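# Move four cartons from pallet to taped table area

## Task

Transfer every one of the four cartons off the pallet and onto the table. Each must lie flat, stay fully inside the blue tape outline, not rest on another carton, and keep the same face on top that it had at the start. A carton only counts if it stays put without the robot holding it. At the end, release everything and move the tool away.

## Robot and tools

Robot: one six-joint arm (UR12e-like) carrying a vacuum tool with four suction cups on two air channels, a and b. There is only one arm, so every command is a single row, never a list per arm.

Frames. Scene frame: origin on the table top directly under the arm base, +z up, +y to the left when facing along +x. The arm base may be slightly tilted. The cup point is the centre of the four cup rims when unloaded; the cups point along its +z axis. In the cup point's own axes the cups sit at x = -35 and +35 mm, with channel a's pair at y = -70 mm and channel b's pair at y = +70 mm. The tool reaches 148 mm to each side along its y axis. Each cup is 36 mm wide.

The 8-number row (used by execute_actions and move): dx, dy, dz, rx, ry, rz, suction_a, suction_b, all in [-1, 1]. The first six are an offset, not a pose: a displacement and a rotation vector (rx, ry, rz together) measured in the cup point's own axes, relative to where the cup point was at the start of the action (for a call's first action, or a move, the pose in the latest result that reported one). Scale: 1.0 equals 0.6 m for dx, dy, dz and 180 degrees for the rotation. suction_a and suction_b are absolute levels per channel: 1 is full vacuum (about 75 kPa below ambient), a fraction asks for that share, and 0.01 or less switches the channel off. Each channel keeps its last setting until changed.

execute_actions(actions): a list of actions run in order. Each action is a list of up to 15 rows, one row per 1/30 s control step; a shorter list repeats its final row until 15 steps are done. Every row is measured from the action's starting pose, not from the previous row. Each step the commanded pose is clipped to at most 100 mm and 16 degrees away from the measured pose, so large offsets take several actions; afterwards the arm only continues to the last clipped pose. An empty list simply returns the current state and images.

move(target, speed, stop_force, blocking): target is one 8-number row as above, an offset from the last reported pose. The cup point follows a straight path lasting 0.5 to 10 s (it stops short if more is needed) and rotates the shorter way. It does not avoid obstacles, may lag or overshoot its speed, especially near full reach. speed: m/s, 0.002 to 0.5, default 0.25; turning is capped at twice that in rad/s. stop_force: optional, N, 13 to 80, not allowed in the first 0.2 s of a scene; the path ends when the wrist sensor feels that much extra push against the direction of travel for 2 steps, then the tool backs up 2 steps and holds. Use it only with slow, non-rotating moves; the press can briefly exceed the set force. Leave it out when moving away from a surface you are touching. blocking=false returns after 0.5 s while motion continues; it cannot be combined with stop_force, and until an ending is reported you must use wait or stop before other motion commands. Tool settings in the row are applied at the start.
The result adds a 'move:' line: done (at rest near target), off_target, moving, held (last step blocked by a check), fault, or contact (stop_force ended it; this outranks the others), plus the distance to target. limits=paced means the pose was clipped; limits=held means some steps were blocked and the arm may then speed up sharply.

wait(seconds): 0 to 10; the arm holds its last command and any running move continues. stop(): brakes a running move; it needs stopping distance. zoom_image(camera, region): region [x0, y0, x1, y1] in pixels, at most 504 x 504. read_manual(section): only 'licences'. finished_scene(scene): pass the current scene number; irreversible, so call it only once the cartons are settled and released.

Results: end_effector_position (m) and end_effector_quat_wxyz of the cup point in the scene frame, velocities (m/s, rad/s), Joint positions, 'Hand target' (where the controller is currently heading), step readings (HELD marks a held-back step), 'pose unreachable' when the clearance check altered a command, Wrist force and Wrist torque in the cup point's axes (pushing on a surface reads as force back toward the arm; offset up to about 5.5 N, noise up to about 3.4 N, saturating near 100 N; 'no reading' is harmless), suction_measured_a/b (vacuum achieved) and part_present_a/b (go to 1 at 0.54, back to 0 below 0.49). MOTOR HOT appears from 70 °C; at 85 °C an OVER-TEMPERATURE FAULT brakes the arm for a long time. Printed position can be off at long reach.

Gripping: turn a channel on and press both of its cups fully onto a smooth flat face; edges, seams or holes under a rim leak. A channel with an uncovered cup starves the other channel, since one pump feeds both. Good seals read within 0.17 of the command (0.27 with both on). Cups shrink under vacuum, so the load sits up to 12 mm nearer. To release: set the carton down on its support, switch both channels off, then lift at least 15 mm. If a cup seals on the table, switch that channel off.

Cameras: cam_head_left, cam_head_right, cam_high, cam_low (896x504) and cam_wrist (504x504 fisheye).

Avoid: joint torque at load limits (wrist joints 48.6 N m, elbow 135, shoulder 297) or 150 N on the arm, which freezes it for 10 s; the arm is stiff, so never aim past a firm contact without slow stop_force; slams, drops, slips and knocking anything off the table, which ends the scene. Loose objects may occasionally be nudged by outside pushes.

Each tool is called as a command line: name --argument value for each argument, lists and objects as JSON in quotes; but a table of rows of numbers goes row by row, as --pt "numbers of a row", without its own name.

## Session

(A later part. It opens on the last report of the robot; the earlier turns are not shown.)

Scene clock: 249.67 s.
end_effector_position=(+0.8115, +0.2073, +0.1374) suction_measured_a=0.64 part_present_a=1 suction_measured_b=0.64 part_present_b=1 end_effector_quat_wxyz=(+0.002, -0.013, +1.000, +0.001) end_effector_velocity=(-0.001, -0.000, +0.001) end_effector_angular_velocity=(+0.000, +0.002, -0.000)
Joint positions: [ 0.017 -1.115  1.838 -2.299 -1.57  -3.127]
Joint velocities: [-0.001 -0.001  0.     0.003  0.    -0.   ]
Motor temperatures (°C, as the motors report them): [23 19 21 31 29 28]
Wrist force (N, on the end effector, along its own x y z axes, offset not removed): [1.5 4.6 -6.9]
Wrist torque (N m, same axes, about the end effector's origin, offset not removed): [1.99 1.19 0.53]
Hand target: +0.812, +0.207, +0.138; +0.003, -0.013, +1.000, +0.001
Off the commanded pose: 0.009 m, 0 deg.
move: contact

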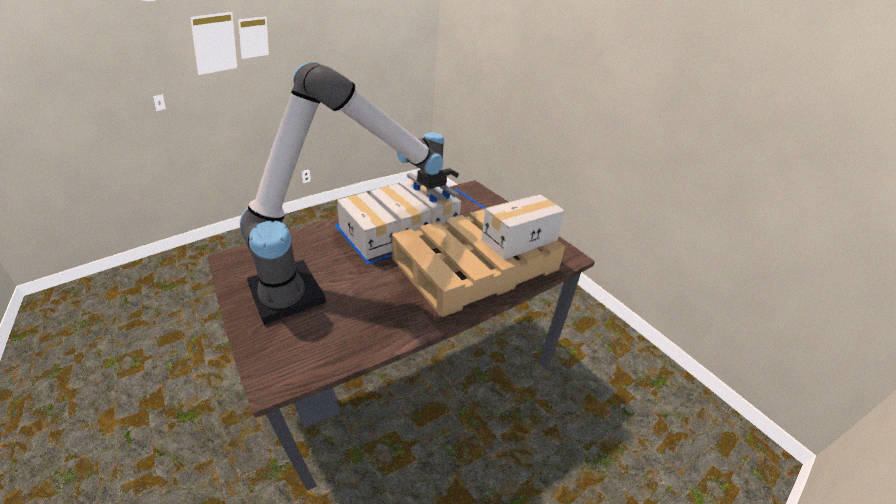

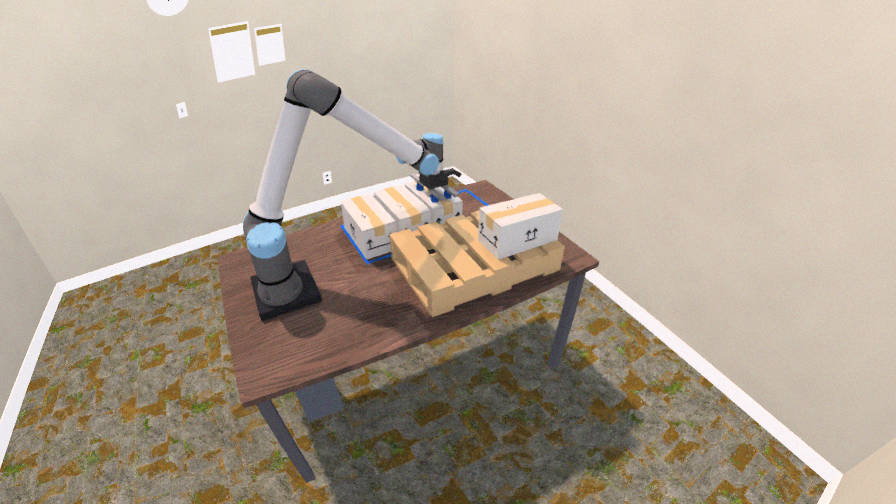

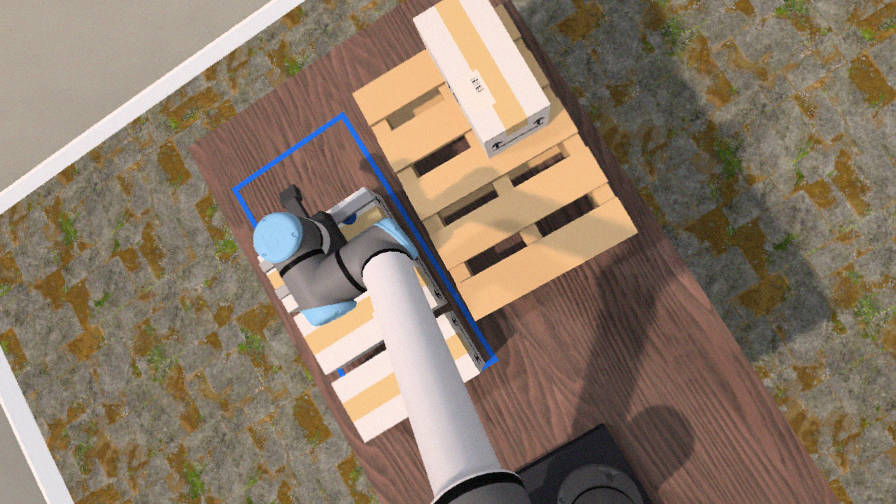

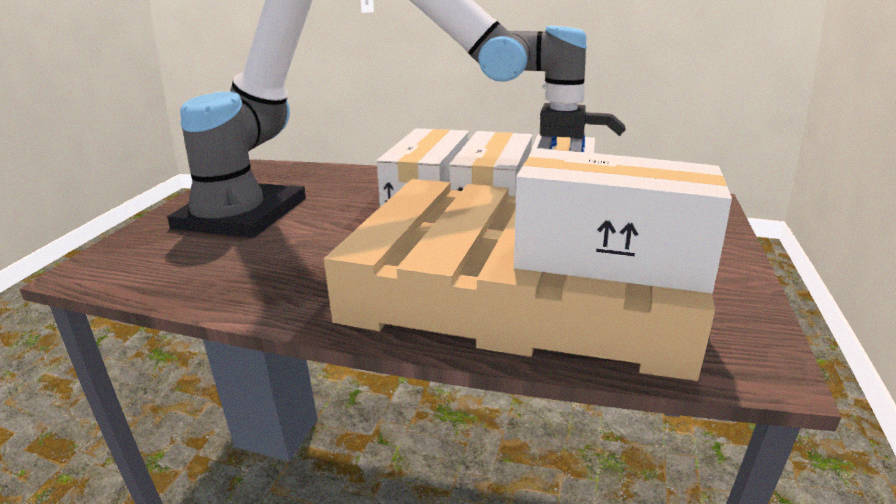

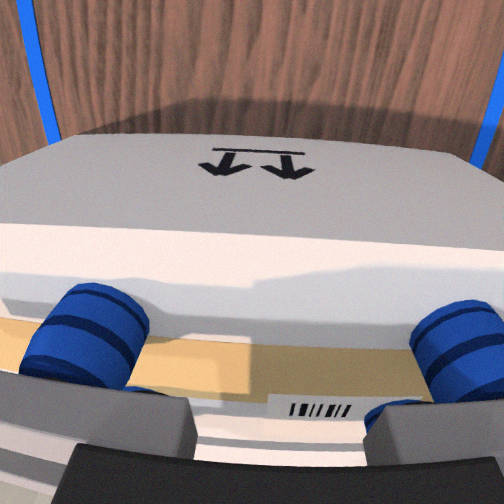

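execute_actions --actions '[[[0,0,0,0,0,0,0,0]]]'

move --target '[0,0,-0.3,0,0,0,0,0]' --speed 0.35

move --target '[-0.174,-0.813,0.02,0,0,0.518,0,0]' --speed 0.5

Scene clock: 255.17 s.
end_effector_position=(+0.8116, +0.2073, +0.1375) suction_measured_a=0.01 part_present_a=0 suction_measured_b=0.01 part_present_b=0 end_effector_quat_wxyz=(+0.003, -0.013, +1.000, +0.001) end_effector_velocity=(-0.000, +0.000, -0.001) end_effector_angular_velocity=(-0.000, +0.001, +0.001)
Joint positions: [ 0.017 -1.115  1.838 -2.299 -1.57  -3.127]
Joint velocities: [ 0.001  0.001  0.     0.    -0.    -0.   ]
Motor temperatures (°C, as the motors report them): [23 19 21 31 29 28]
Wrist force (N, on the end effector, along its own x y z axes, offset not removed): [4.2 -0.1 -48.7]
Wrist torque (N m, same axes, about the end effector's origin, offset not removed): [-0.06 -0.25 0.01]
Hand target: +0.812, +0.207, +0.137; +0.002, -0.013, +1.000, +0.001
Off the commanded pose: 0.000 m, 0 deg.
Step readings (end_effector_position):
0: (+0.8115, +0.2073, +0.1377)
1: (+0.8115, +0.2073, +0.1377)
2: (+0.8117, +0.2073, +0.1379)
4: (+0.8119, +0.2073, +0.1381)
8: (+0.8118, +0.2073, +0.1380)
15: end_effector_position above

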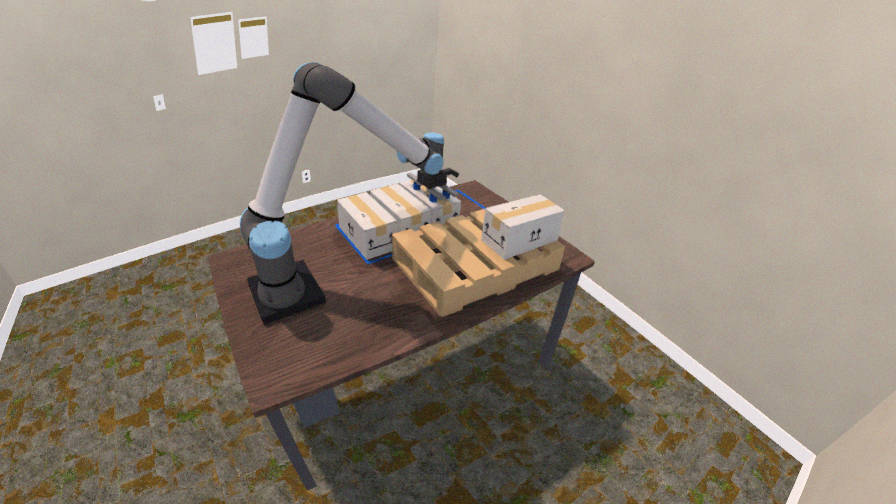

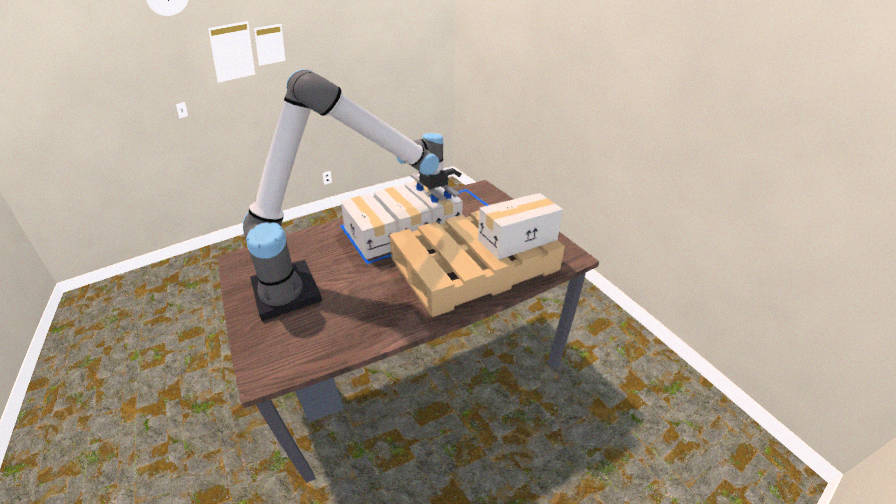

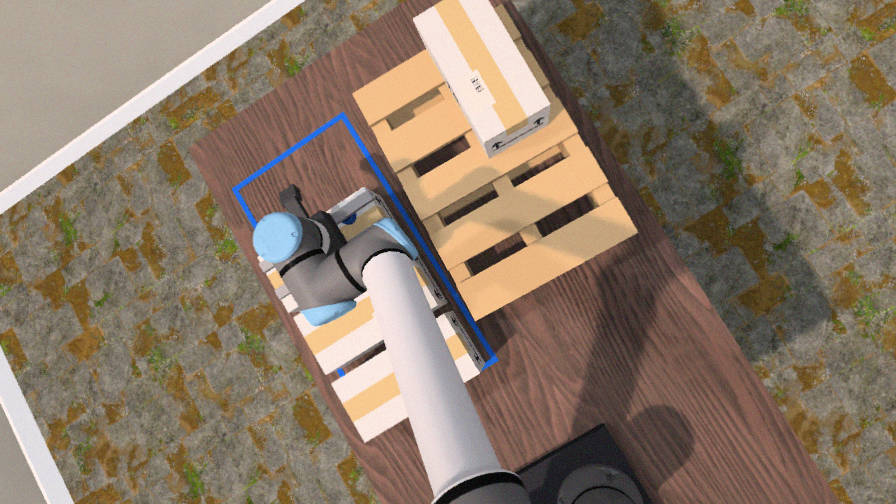

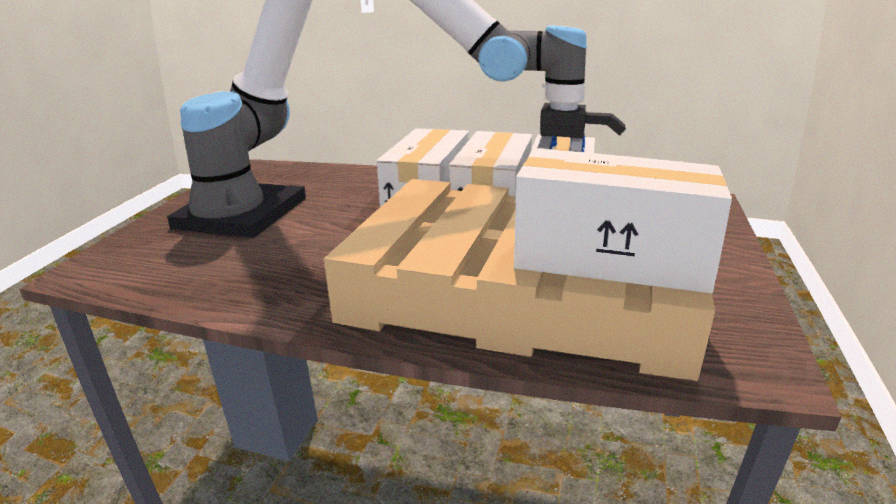

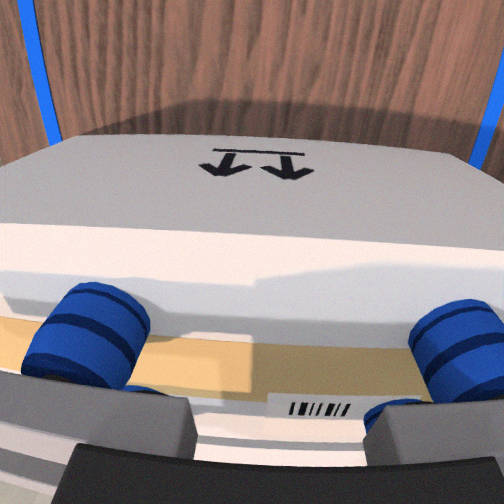

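Scene clock: 256.43 s.
end_effector_position=(+0.8108, +0.2070, +0.3171) suction_measured_a=0.01 part_present_a=0 suction_measured_b=0.01 part_present_b=0 end_effector_quat_wxyz=(+0.003, -0.013, +1.000, +0.001) end_effector_velocity=(+0.001, +0.000, +0.003) end_effector_angular_velocity=(+0.000, -0.000, +0.000)
Joint positions: [ 0.017 -1.278  1.703 -2.    -1.57  -3.127]
Joint velocities: [ 0.    -0.001 -0.004  0.005  0.    -0.   ]
Motor temperatures (°C, as the motors report them): [23 19 21 31 29 28]
Wrist force (N, on the end effector, along its own x y z axes, offset not removed): [1.1 -1.4 -4.0]
Wrist torque (N m, same axes, about the end effector's origin, offset not removed): [-0.22 -0.08 -0.01]
Hand target: +0.811, +0.207, +0.317; +0.003, -0.013, +1.000, +0.001
Off the commanded pose: 0.000 m, 0 deg.
move: done

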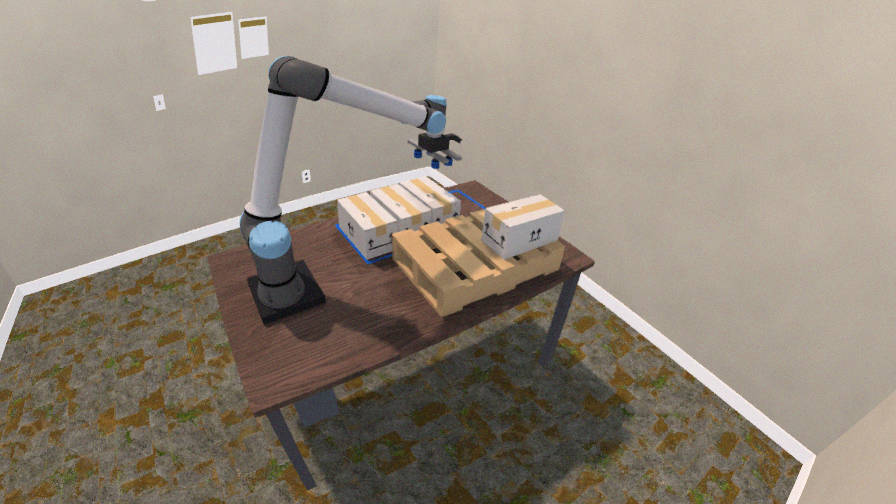

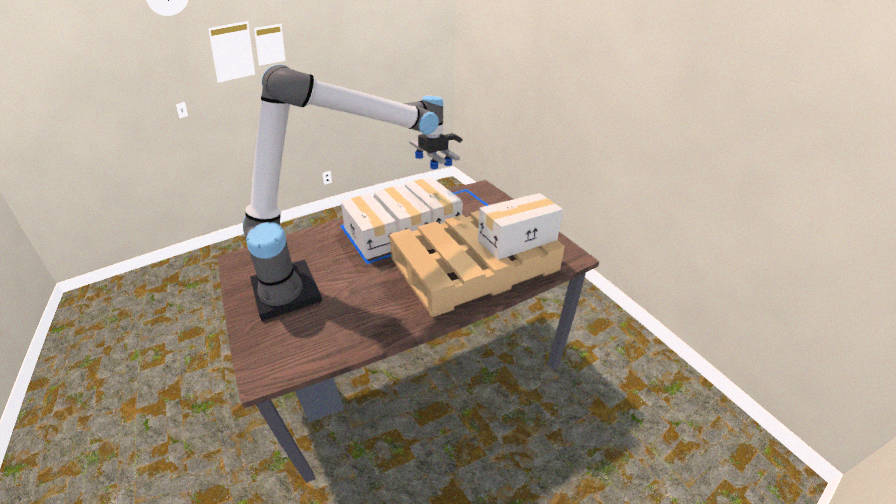

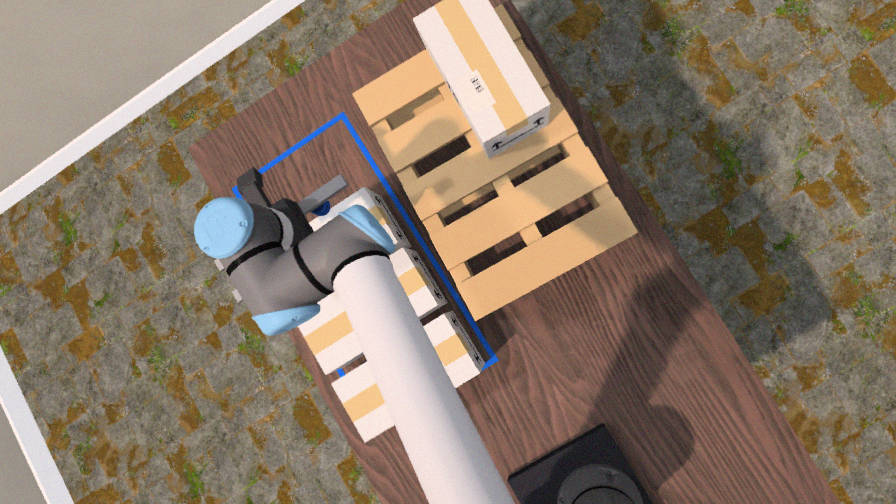

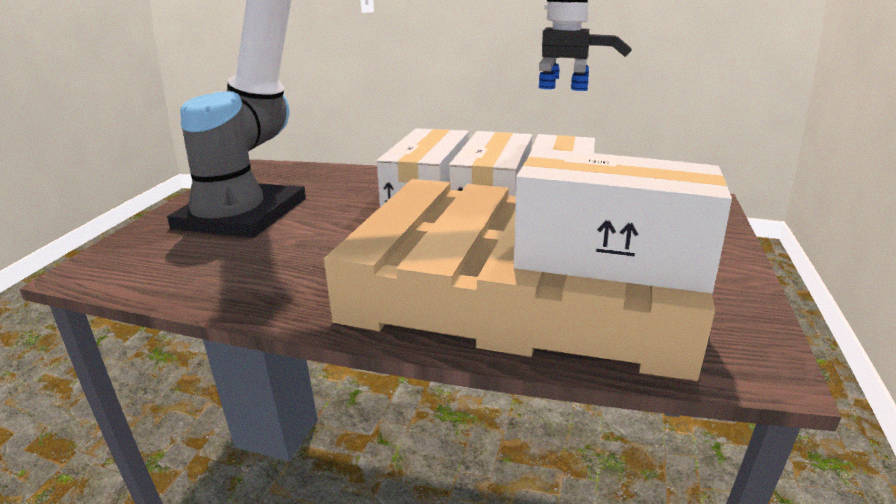

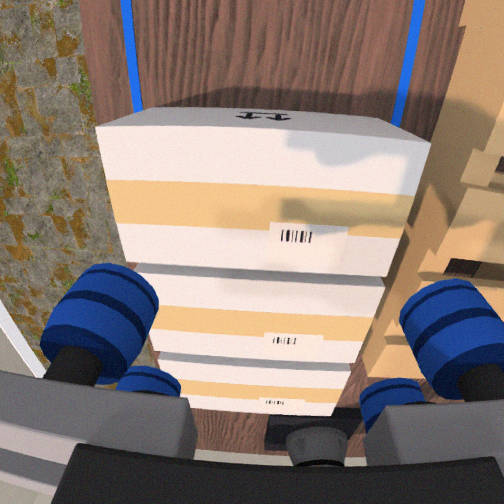

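Scene clock: 258.83 s.
end_effector_position=(+0.9277, -0.2775, +0.3048) suction_measured_a=0.01 part_present_a=0 suction_measured_b=0.01 part_present_b=0 end_effector_quat_wxyz=(+0.001, +0.718, +0.697, +0.002) end_effector_velocity=(+0.000, -0.003, -0.001) end_effector_angular_velocity=(+0.001, +0.002, -0.010)
Joint positions: [-0.495 -1.068  1.421 -1.927 -1.568 -2.013]
Joint velocities: [-0.003  0.004 -0.004  0.003 -0.001  0.007]
Motor temperatures (°C, as the motors report them): [23 19 21 31 29 28]
Wrist force (N, on the end effector, along its own x y z axes, offset not removed): [-0.7 -1.4 -1.2]
Wrist torque (N m, same axes, about the end effector's origin, offset not removed): [-0.15 -0.02 0.08]
Hand target: +0.928, -0.278, +0.305; +0.001, +0.718, +0.696, +0.002
Off the commanded pose: 0.000 m, 0 deg.
move: done

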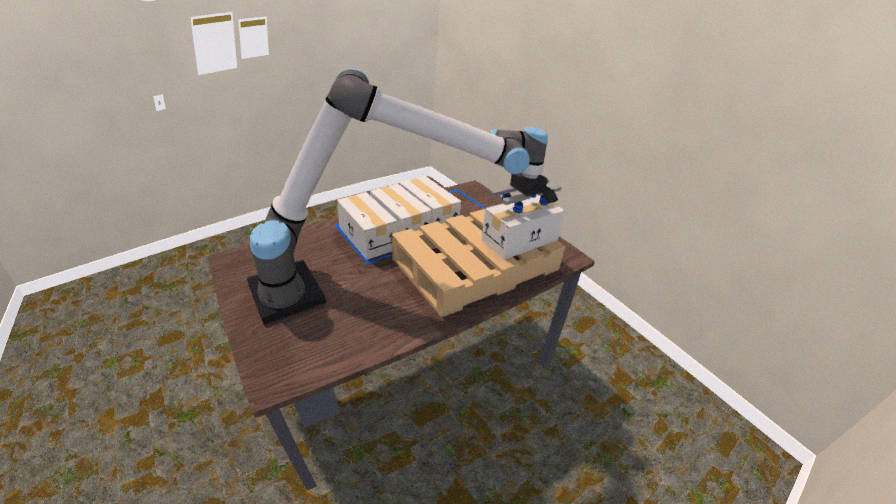

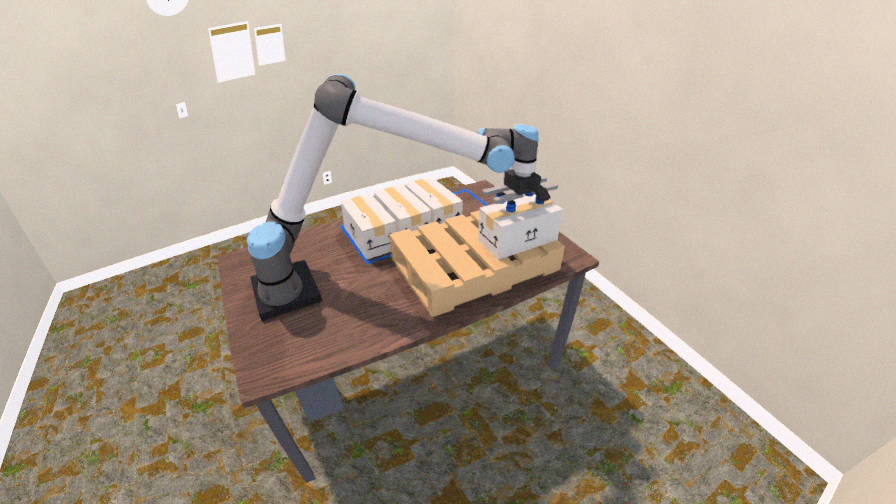

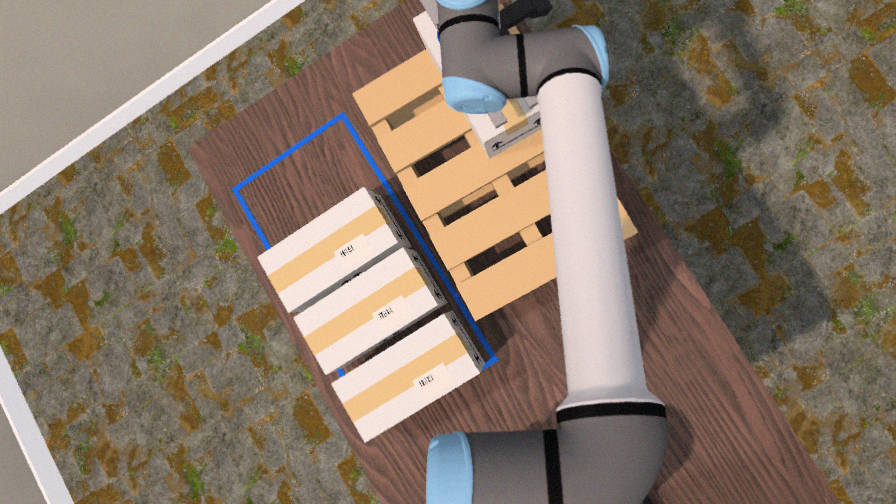

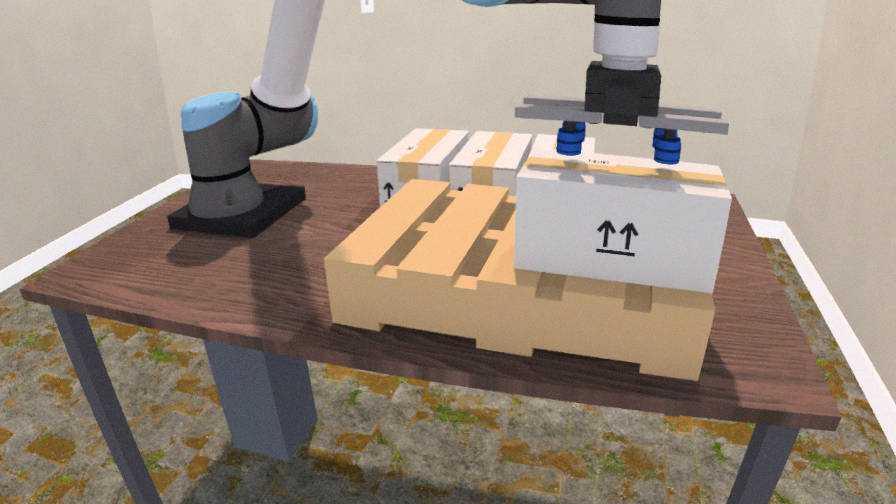

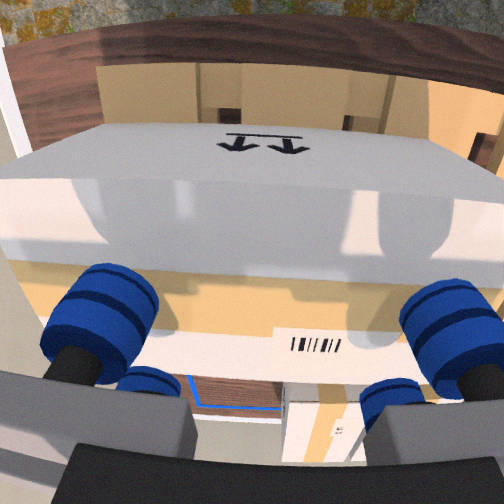

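move --target '[0,0,0.062,0,0,0,0,0]' --speed 0.06

execute_actions --actions '[[[0,0,0,0,0,0,1,1]],[[0,0,0,0,0,0,1,1]]]'

move --target '[0,0,-0.1,0,0,0,1,1]' --speed 0.2

Scene clock: 265.67 s.
end_effector_position=(+0.9279, -0.2774, +0.2680) suction_measured_a=0.01 part_present_a=0 suction_measured_b=0.01 part_present_b=0 end_effector_quat_wxyz=(+0.001, +0.718, +0.696, +0.002) end_effector_velocity=(-0.001, -0.001, -0.003) end_effector_angular_velocity=(+0.001, +0.000, -0.001)
Joint positions: [-0.495 -1.046  1.455 -1.984 -1.568 -2.013]
Joint velocities: [-0.001  0.002  0.002 -0.003  0.001 -0.   ]
Motor temperatures (°C, as the motors report them): [23 19 21 31 29 28]
Wrist force (N, on the end effector, along its own x y z axes, offset not removed): [0.4 -2.4 -25.4]
Wrist torque (N m, same axes, about the end effector's origin, offset not removed): [-0.03 -0.19 0.19]
Hand target: +0.928, -0.277, +0.268; +0.001, +0.718, +0.697, +0.002
Off the commanded pose: 0.000 m, 0 deg.
move: done

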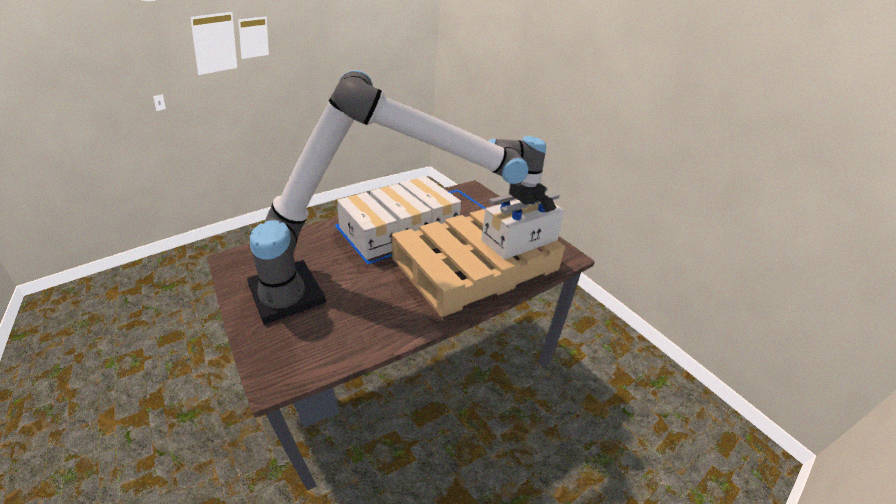

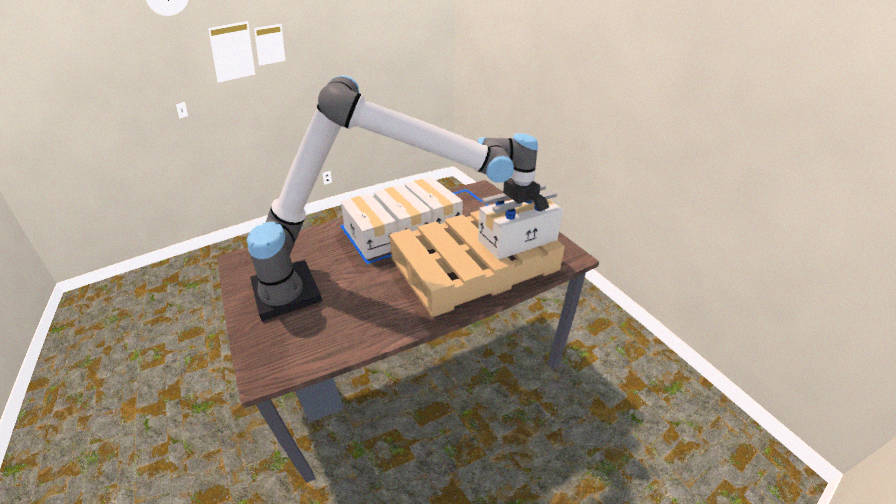

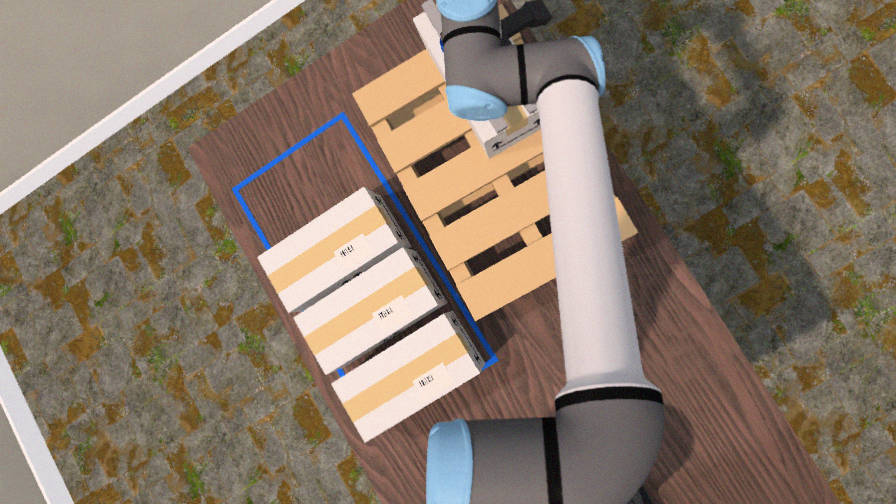

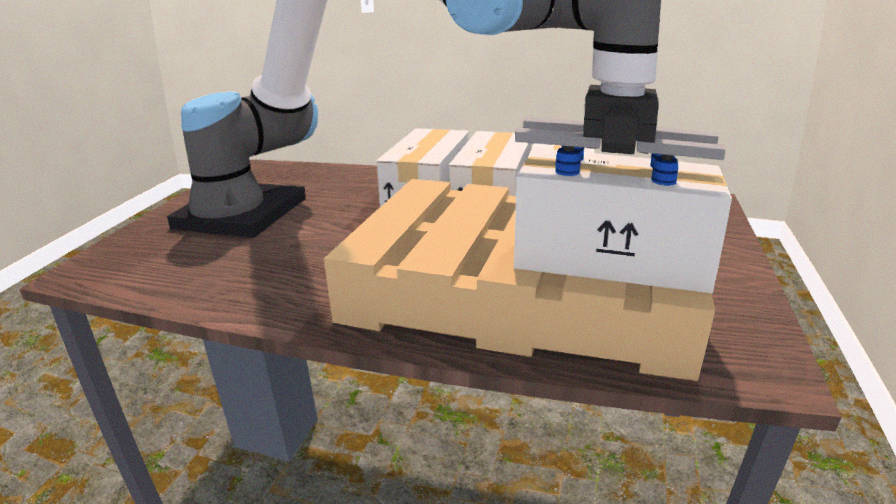

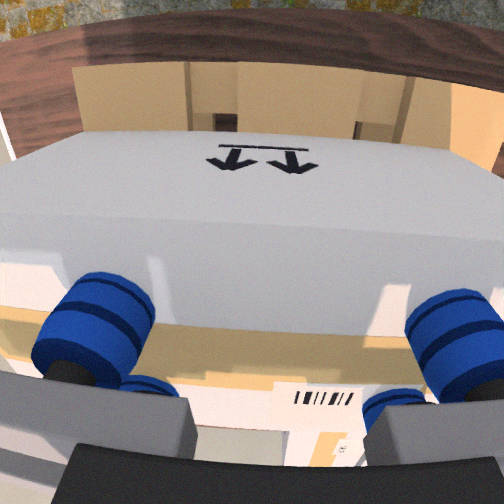

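Scene clock: 266.67 s.
end_effector_position=(+0.9279, -0.2774, +0.2678) suction_measured_a=0.62 part_present_a=1 suction_measured_b=0.62 part_present_b=1 end_effector_quat_wxyz=(+0.001, +0.718, +0.697, +0.002) end_effector_velocity=(-0.001, -0.000, -0.001) end_effector_angular_velocity=(+0.001, +0.001, -0.000)
Joint positions: [-0.495 -1.045  1.455 -1.984 -1.568 -2.013]
Joint velocities: [-0.     0.     0.001  0.     0.    -0.   ]
Motor temperatures (°C, as the motors report them): [23 19 21 31 29 28]
Wrist force (N, on the end effector, along its own x y z axes, offset not removed): [0.5 -0.6 18.9]
Wrist torque (N m, same axes, about the end effector's origin, offset not removed): [-0.47 -0.12 0.16]
Hand target: +0.928, -0.277, +0.268; +0.001, +0.718, +0.697, +0.002
Off the commanded pose: 0.000 m, 0 deg.
Step readings (end_effector_position; steps 1 to 15: 1st action; 16 to 30: 2nd action):
0: (+0.9279, -0.2774, +0.2680)
1: (+0.9279, -0.2774, +0.2679)
2: (+0.9278, -0.2774, +0.2678)
4: (+0.9278, -0.2774, +0.2676)
8: (+0.9277, -0.2774, +0.2675)
15: (+0.9278, -0.2774, +0.2677)
16: (+0.9279, -0.2774, +0.2678)
17: (+0.9279, -0.2774, +0.2678)
19: (+0.9279, -0.2774, +0.2678)
23: (+0.9279, -0.2774, +0.2678)
30: end_effector_position above

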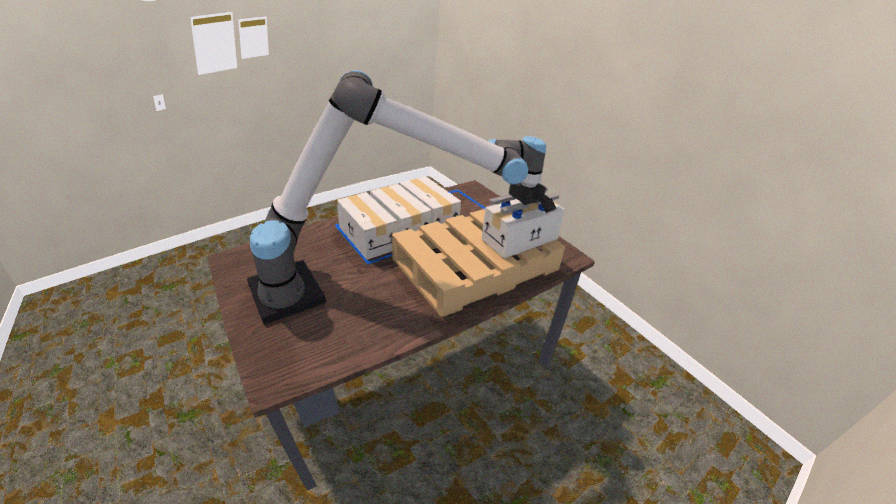

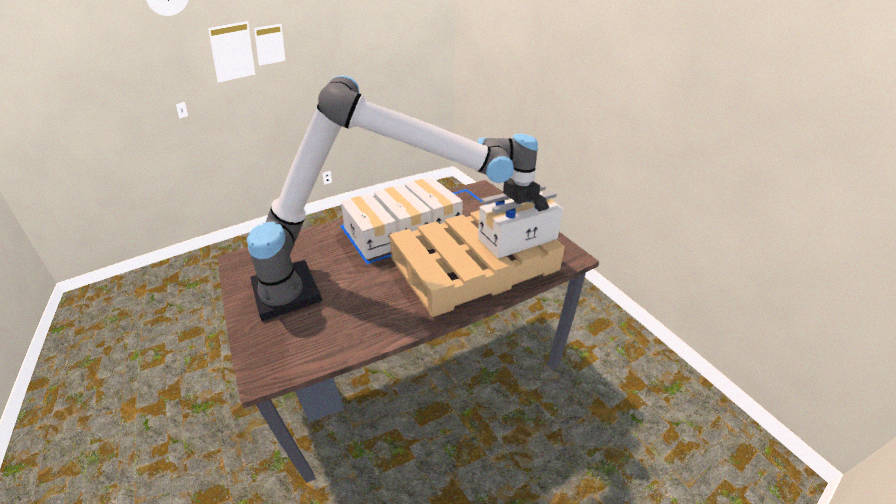

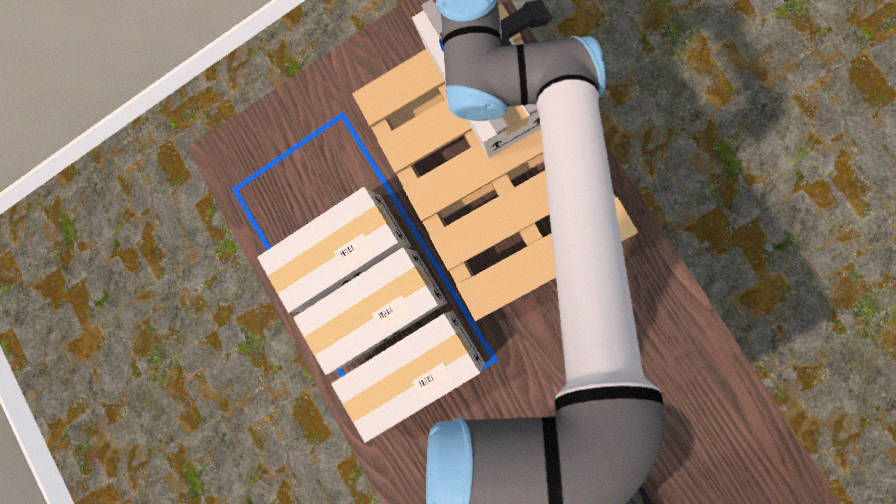

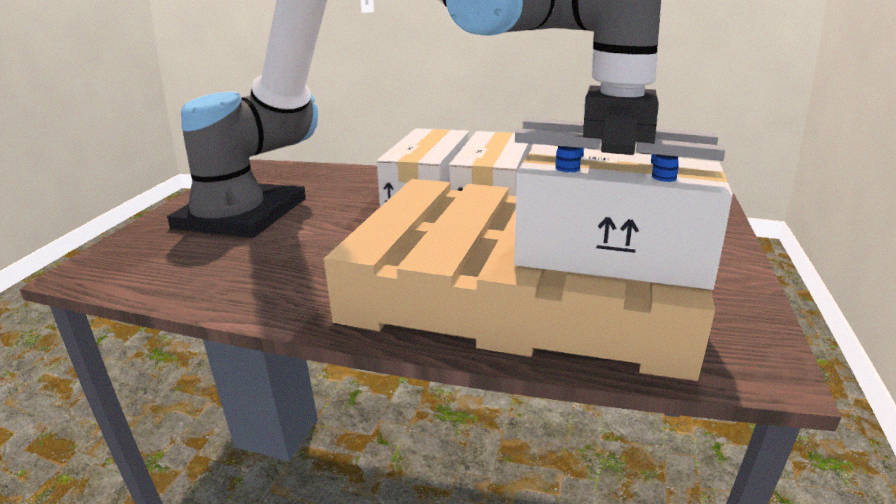

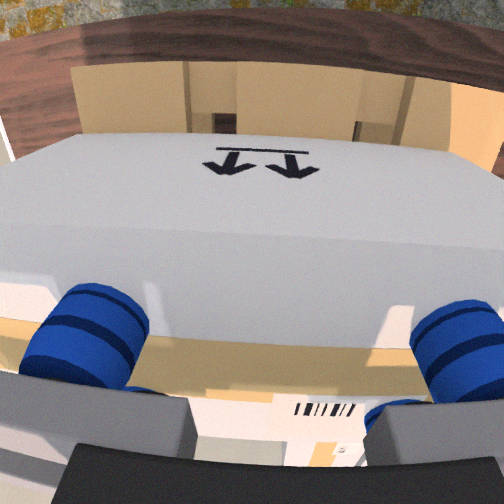

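Scene clock: 267.67 s.
end_effector_position=(+0.9276, -0.2775, +0.3275) suction_measured_a=0.64 part_present_a=1 suction_measured_b=0.64 part_present_b=1 end_effector_quat_wxyz=(+0.001, +0.718, +0.697, +0.002) end_effector_velocity=(-0.001, -0.002, +0.003) end_effector_angular_velocity=(-0.000, +0.000, -0.002)
Joint positions: [-0.495 -1.081  1.398 -1.892 -1.568 -2.013]
Joint velocities: [-0.002 -0.001 -0.003  0.004 -0.     0.   ]
Motor temperatures (°C, as the motors report them): [23 19 21 31 29 28]
Wrist force (N, on the end effector, along its own x y z axes, offset not removed): [-1.6 -2.3 21.0]
Wrist torque (N m, same axes, about the end effector's origin, offset not removed): [-0.80 0.08 0.10]
Hand target: +0.928, -0.278, +0.328; +0.001, +0.718, +0.697, +0.002
Off the commanded pose: 0.000 m, 0 deg.
move: done

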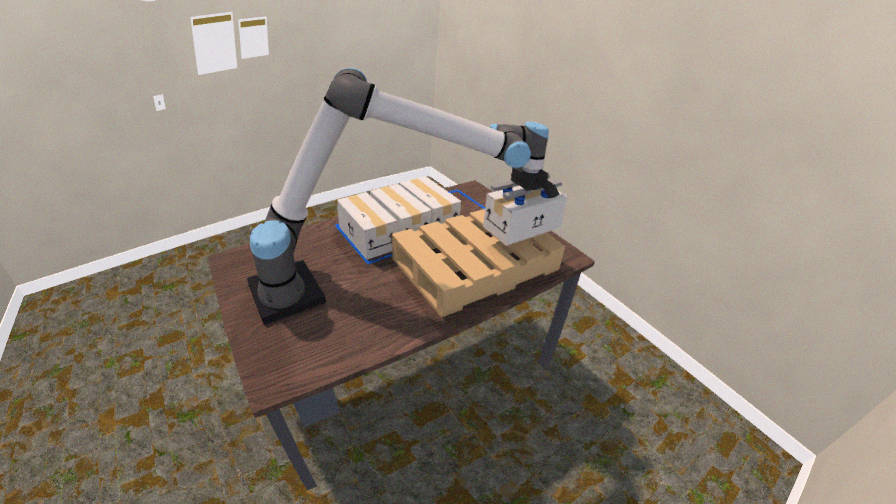

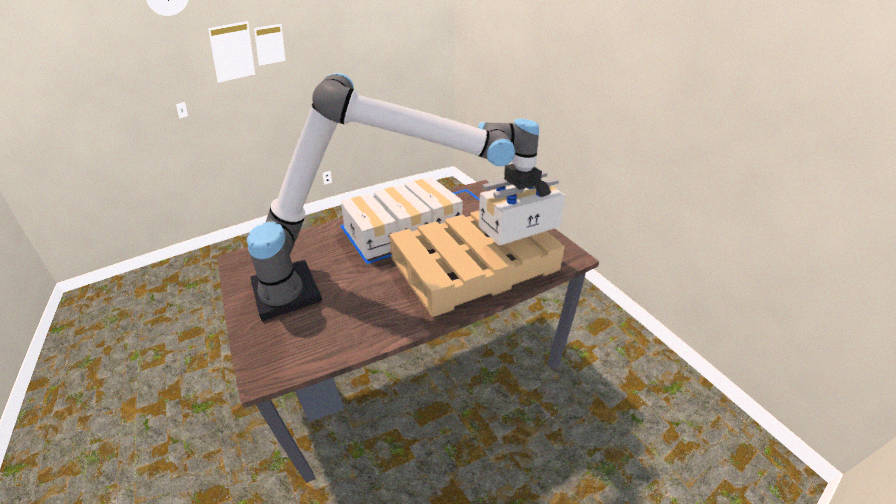

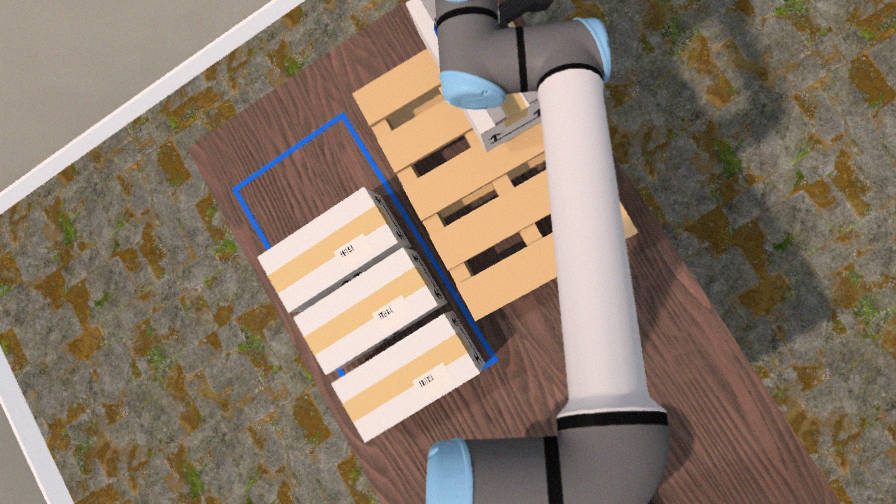

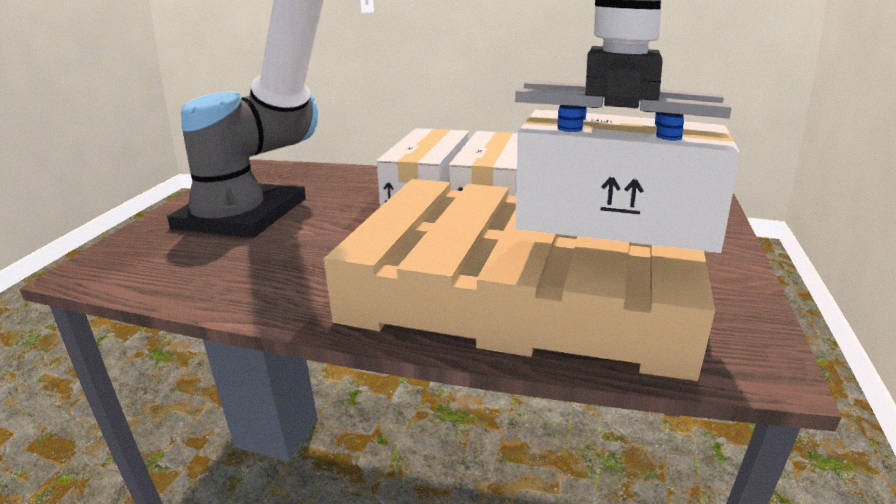

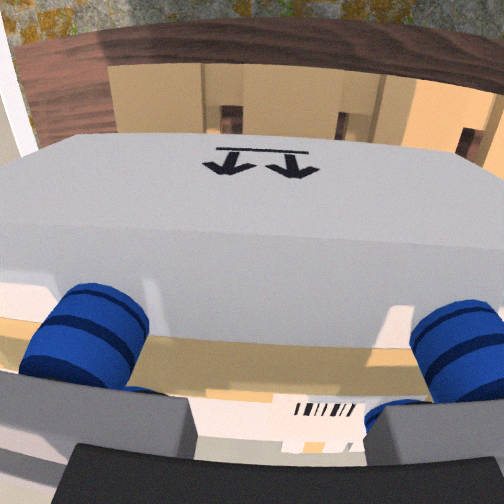

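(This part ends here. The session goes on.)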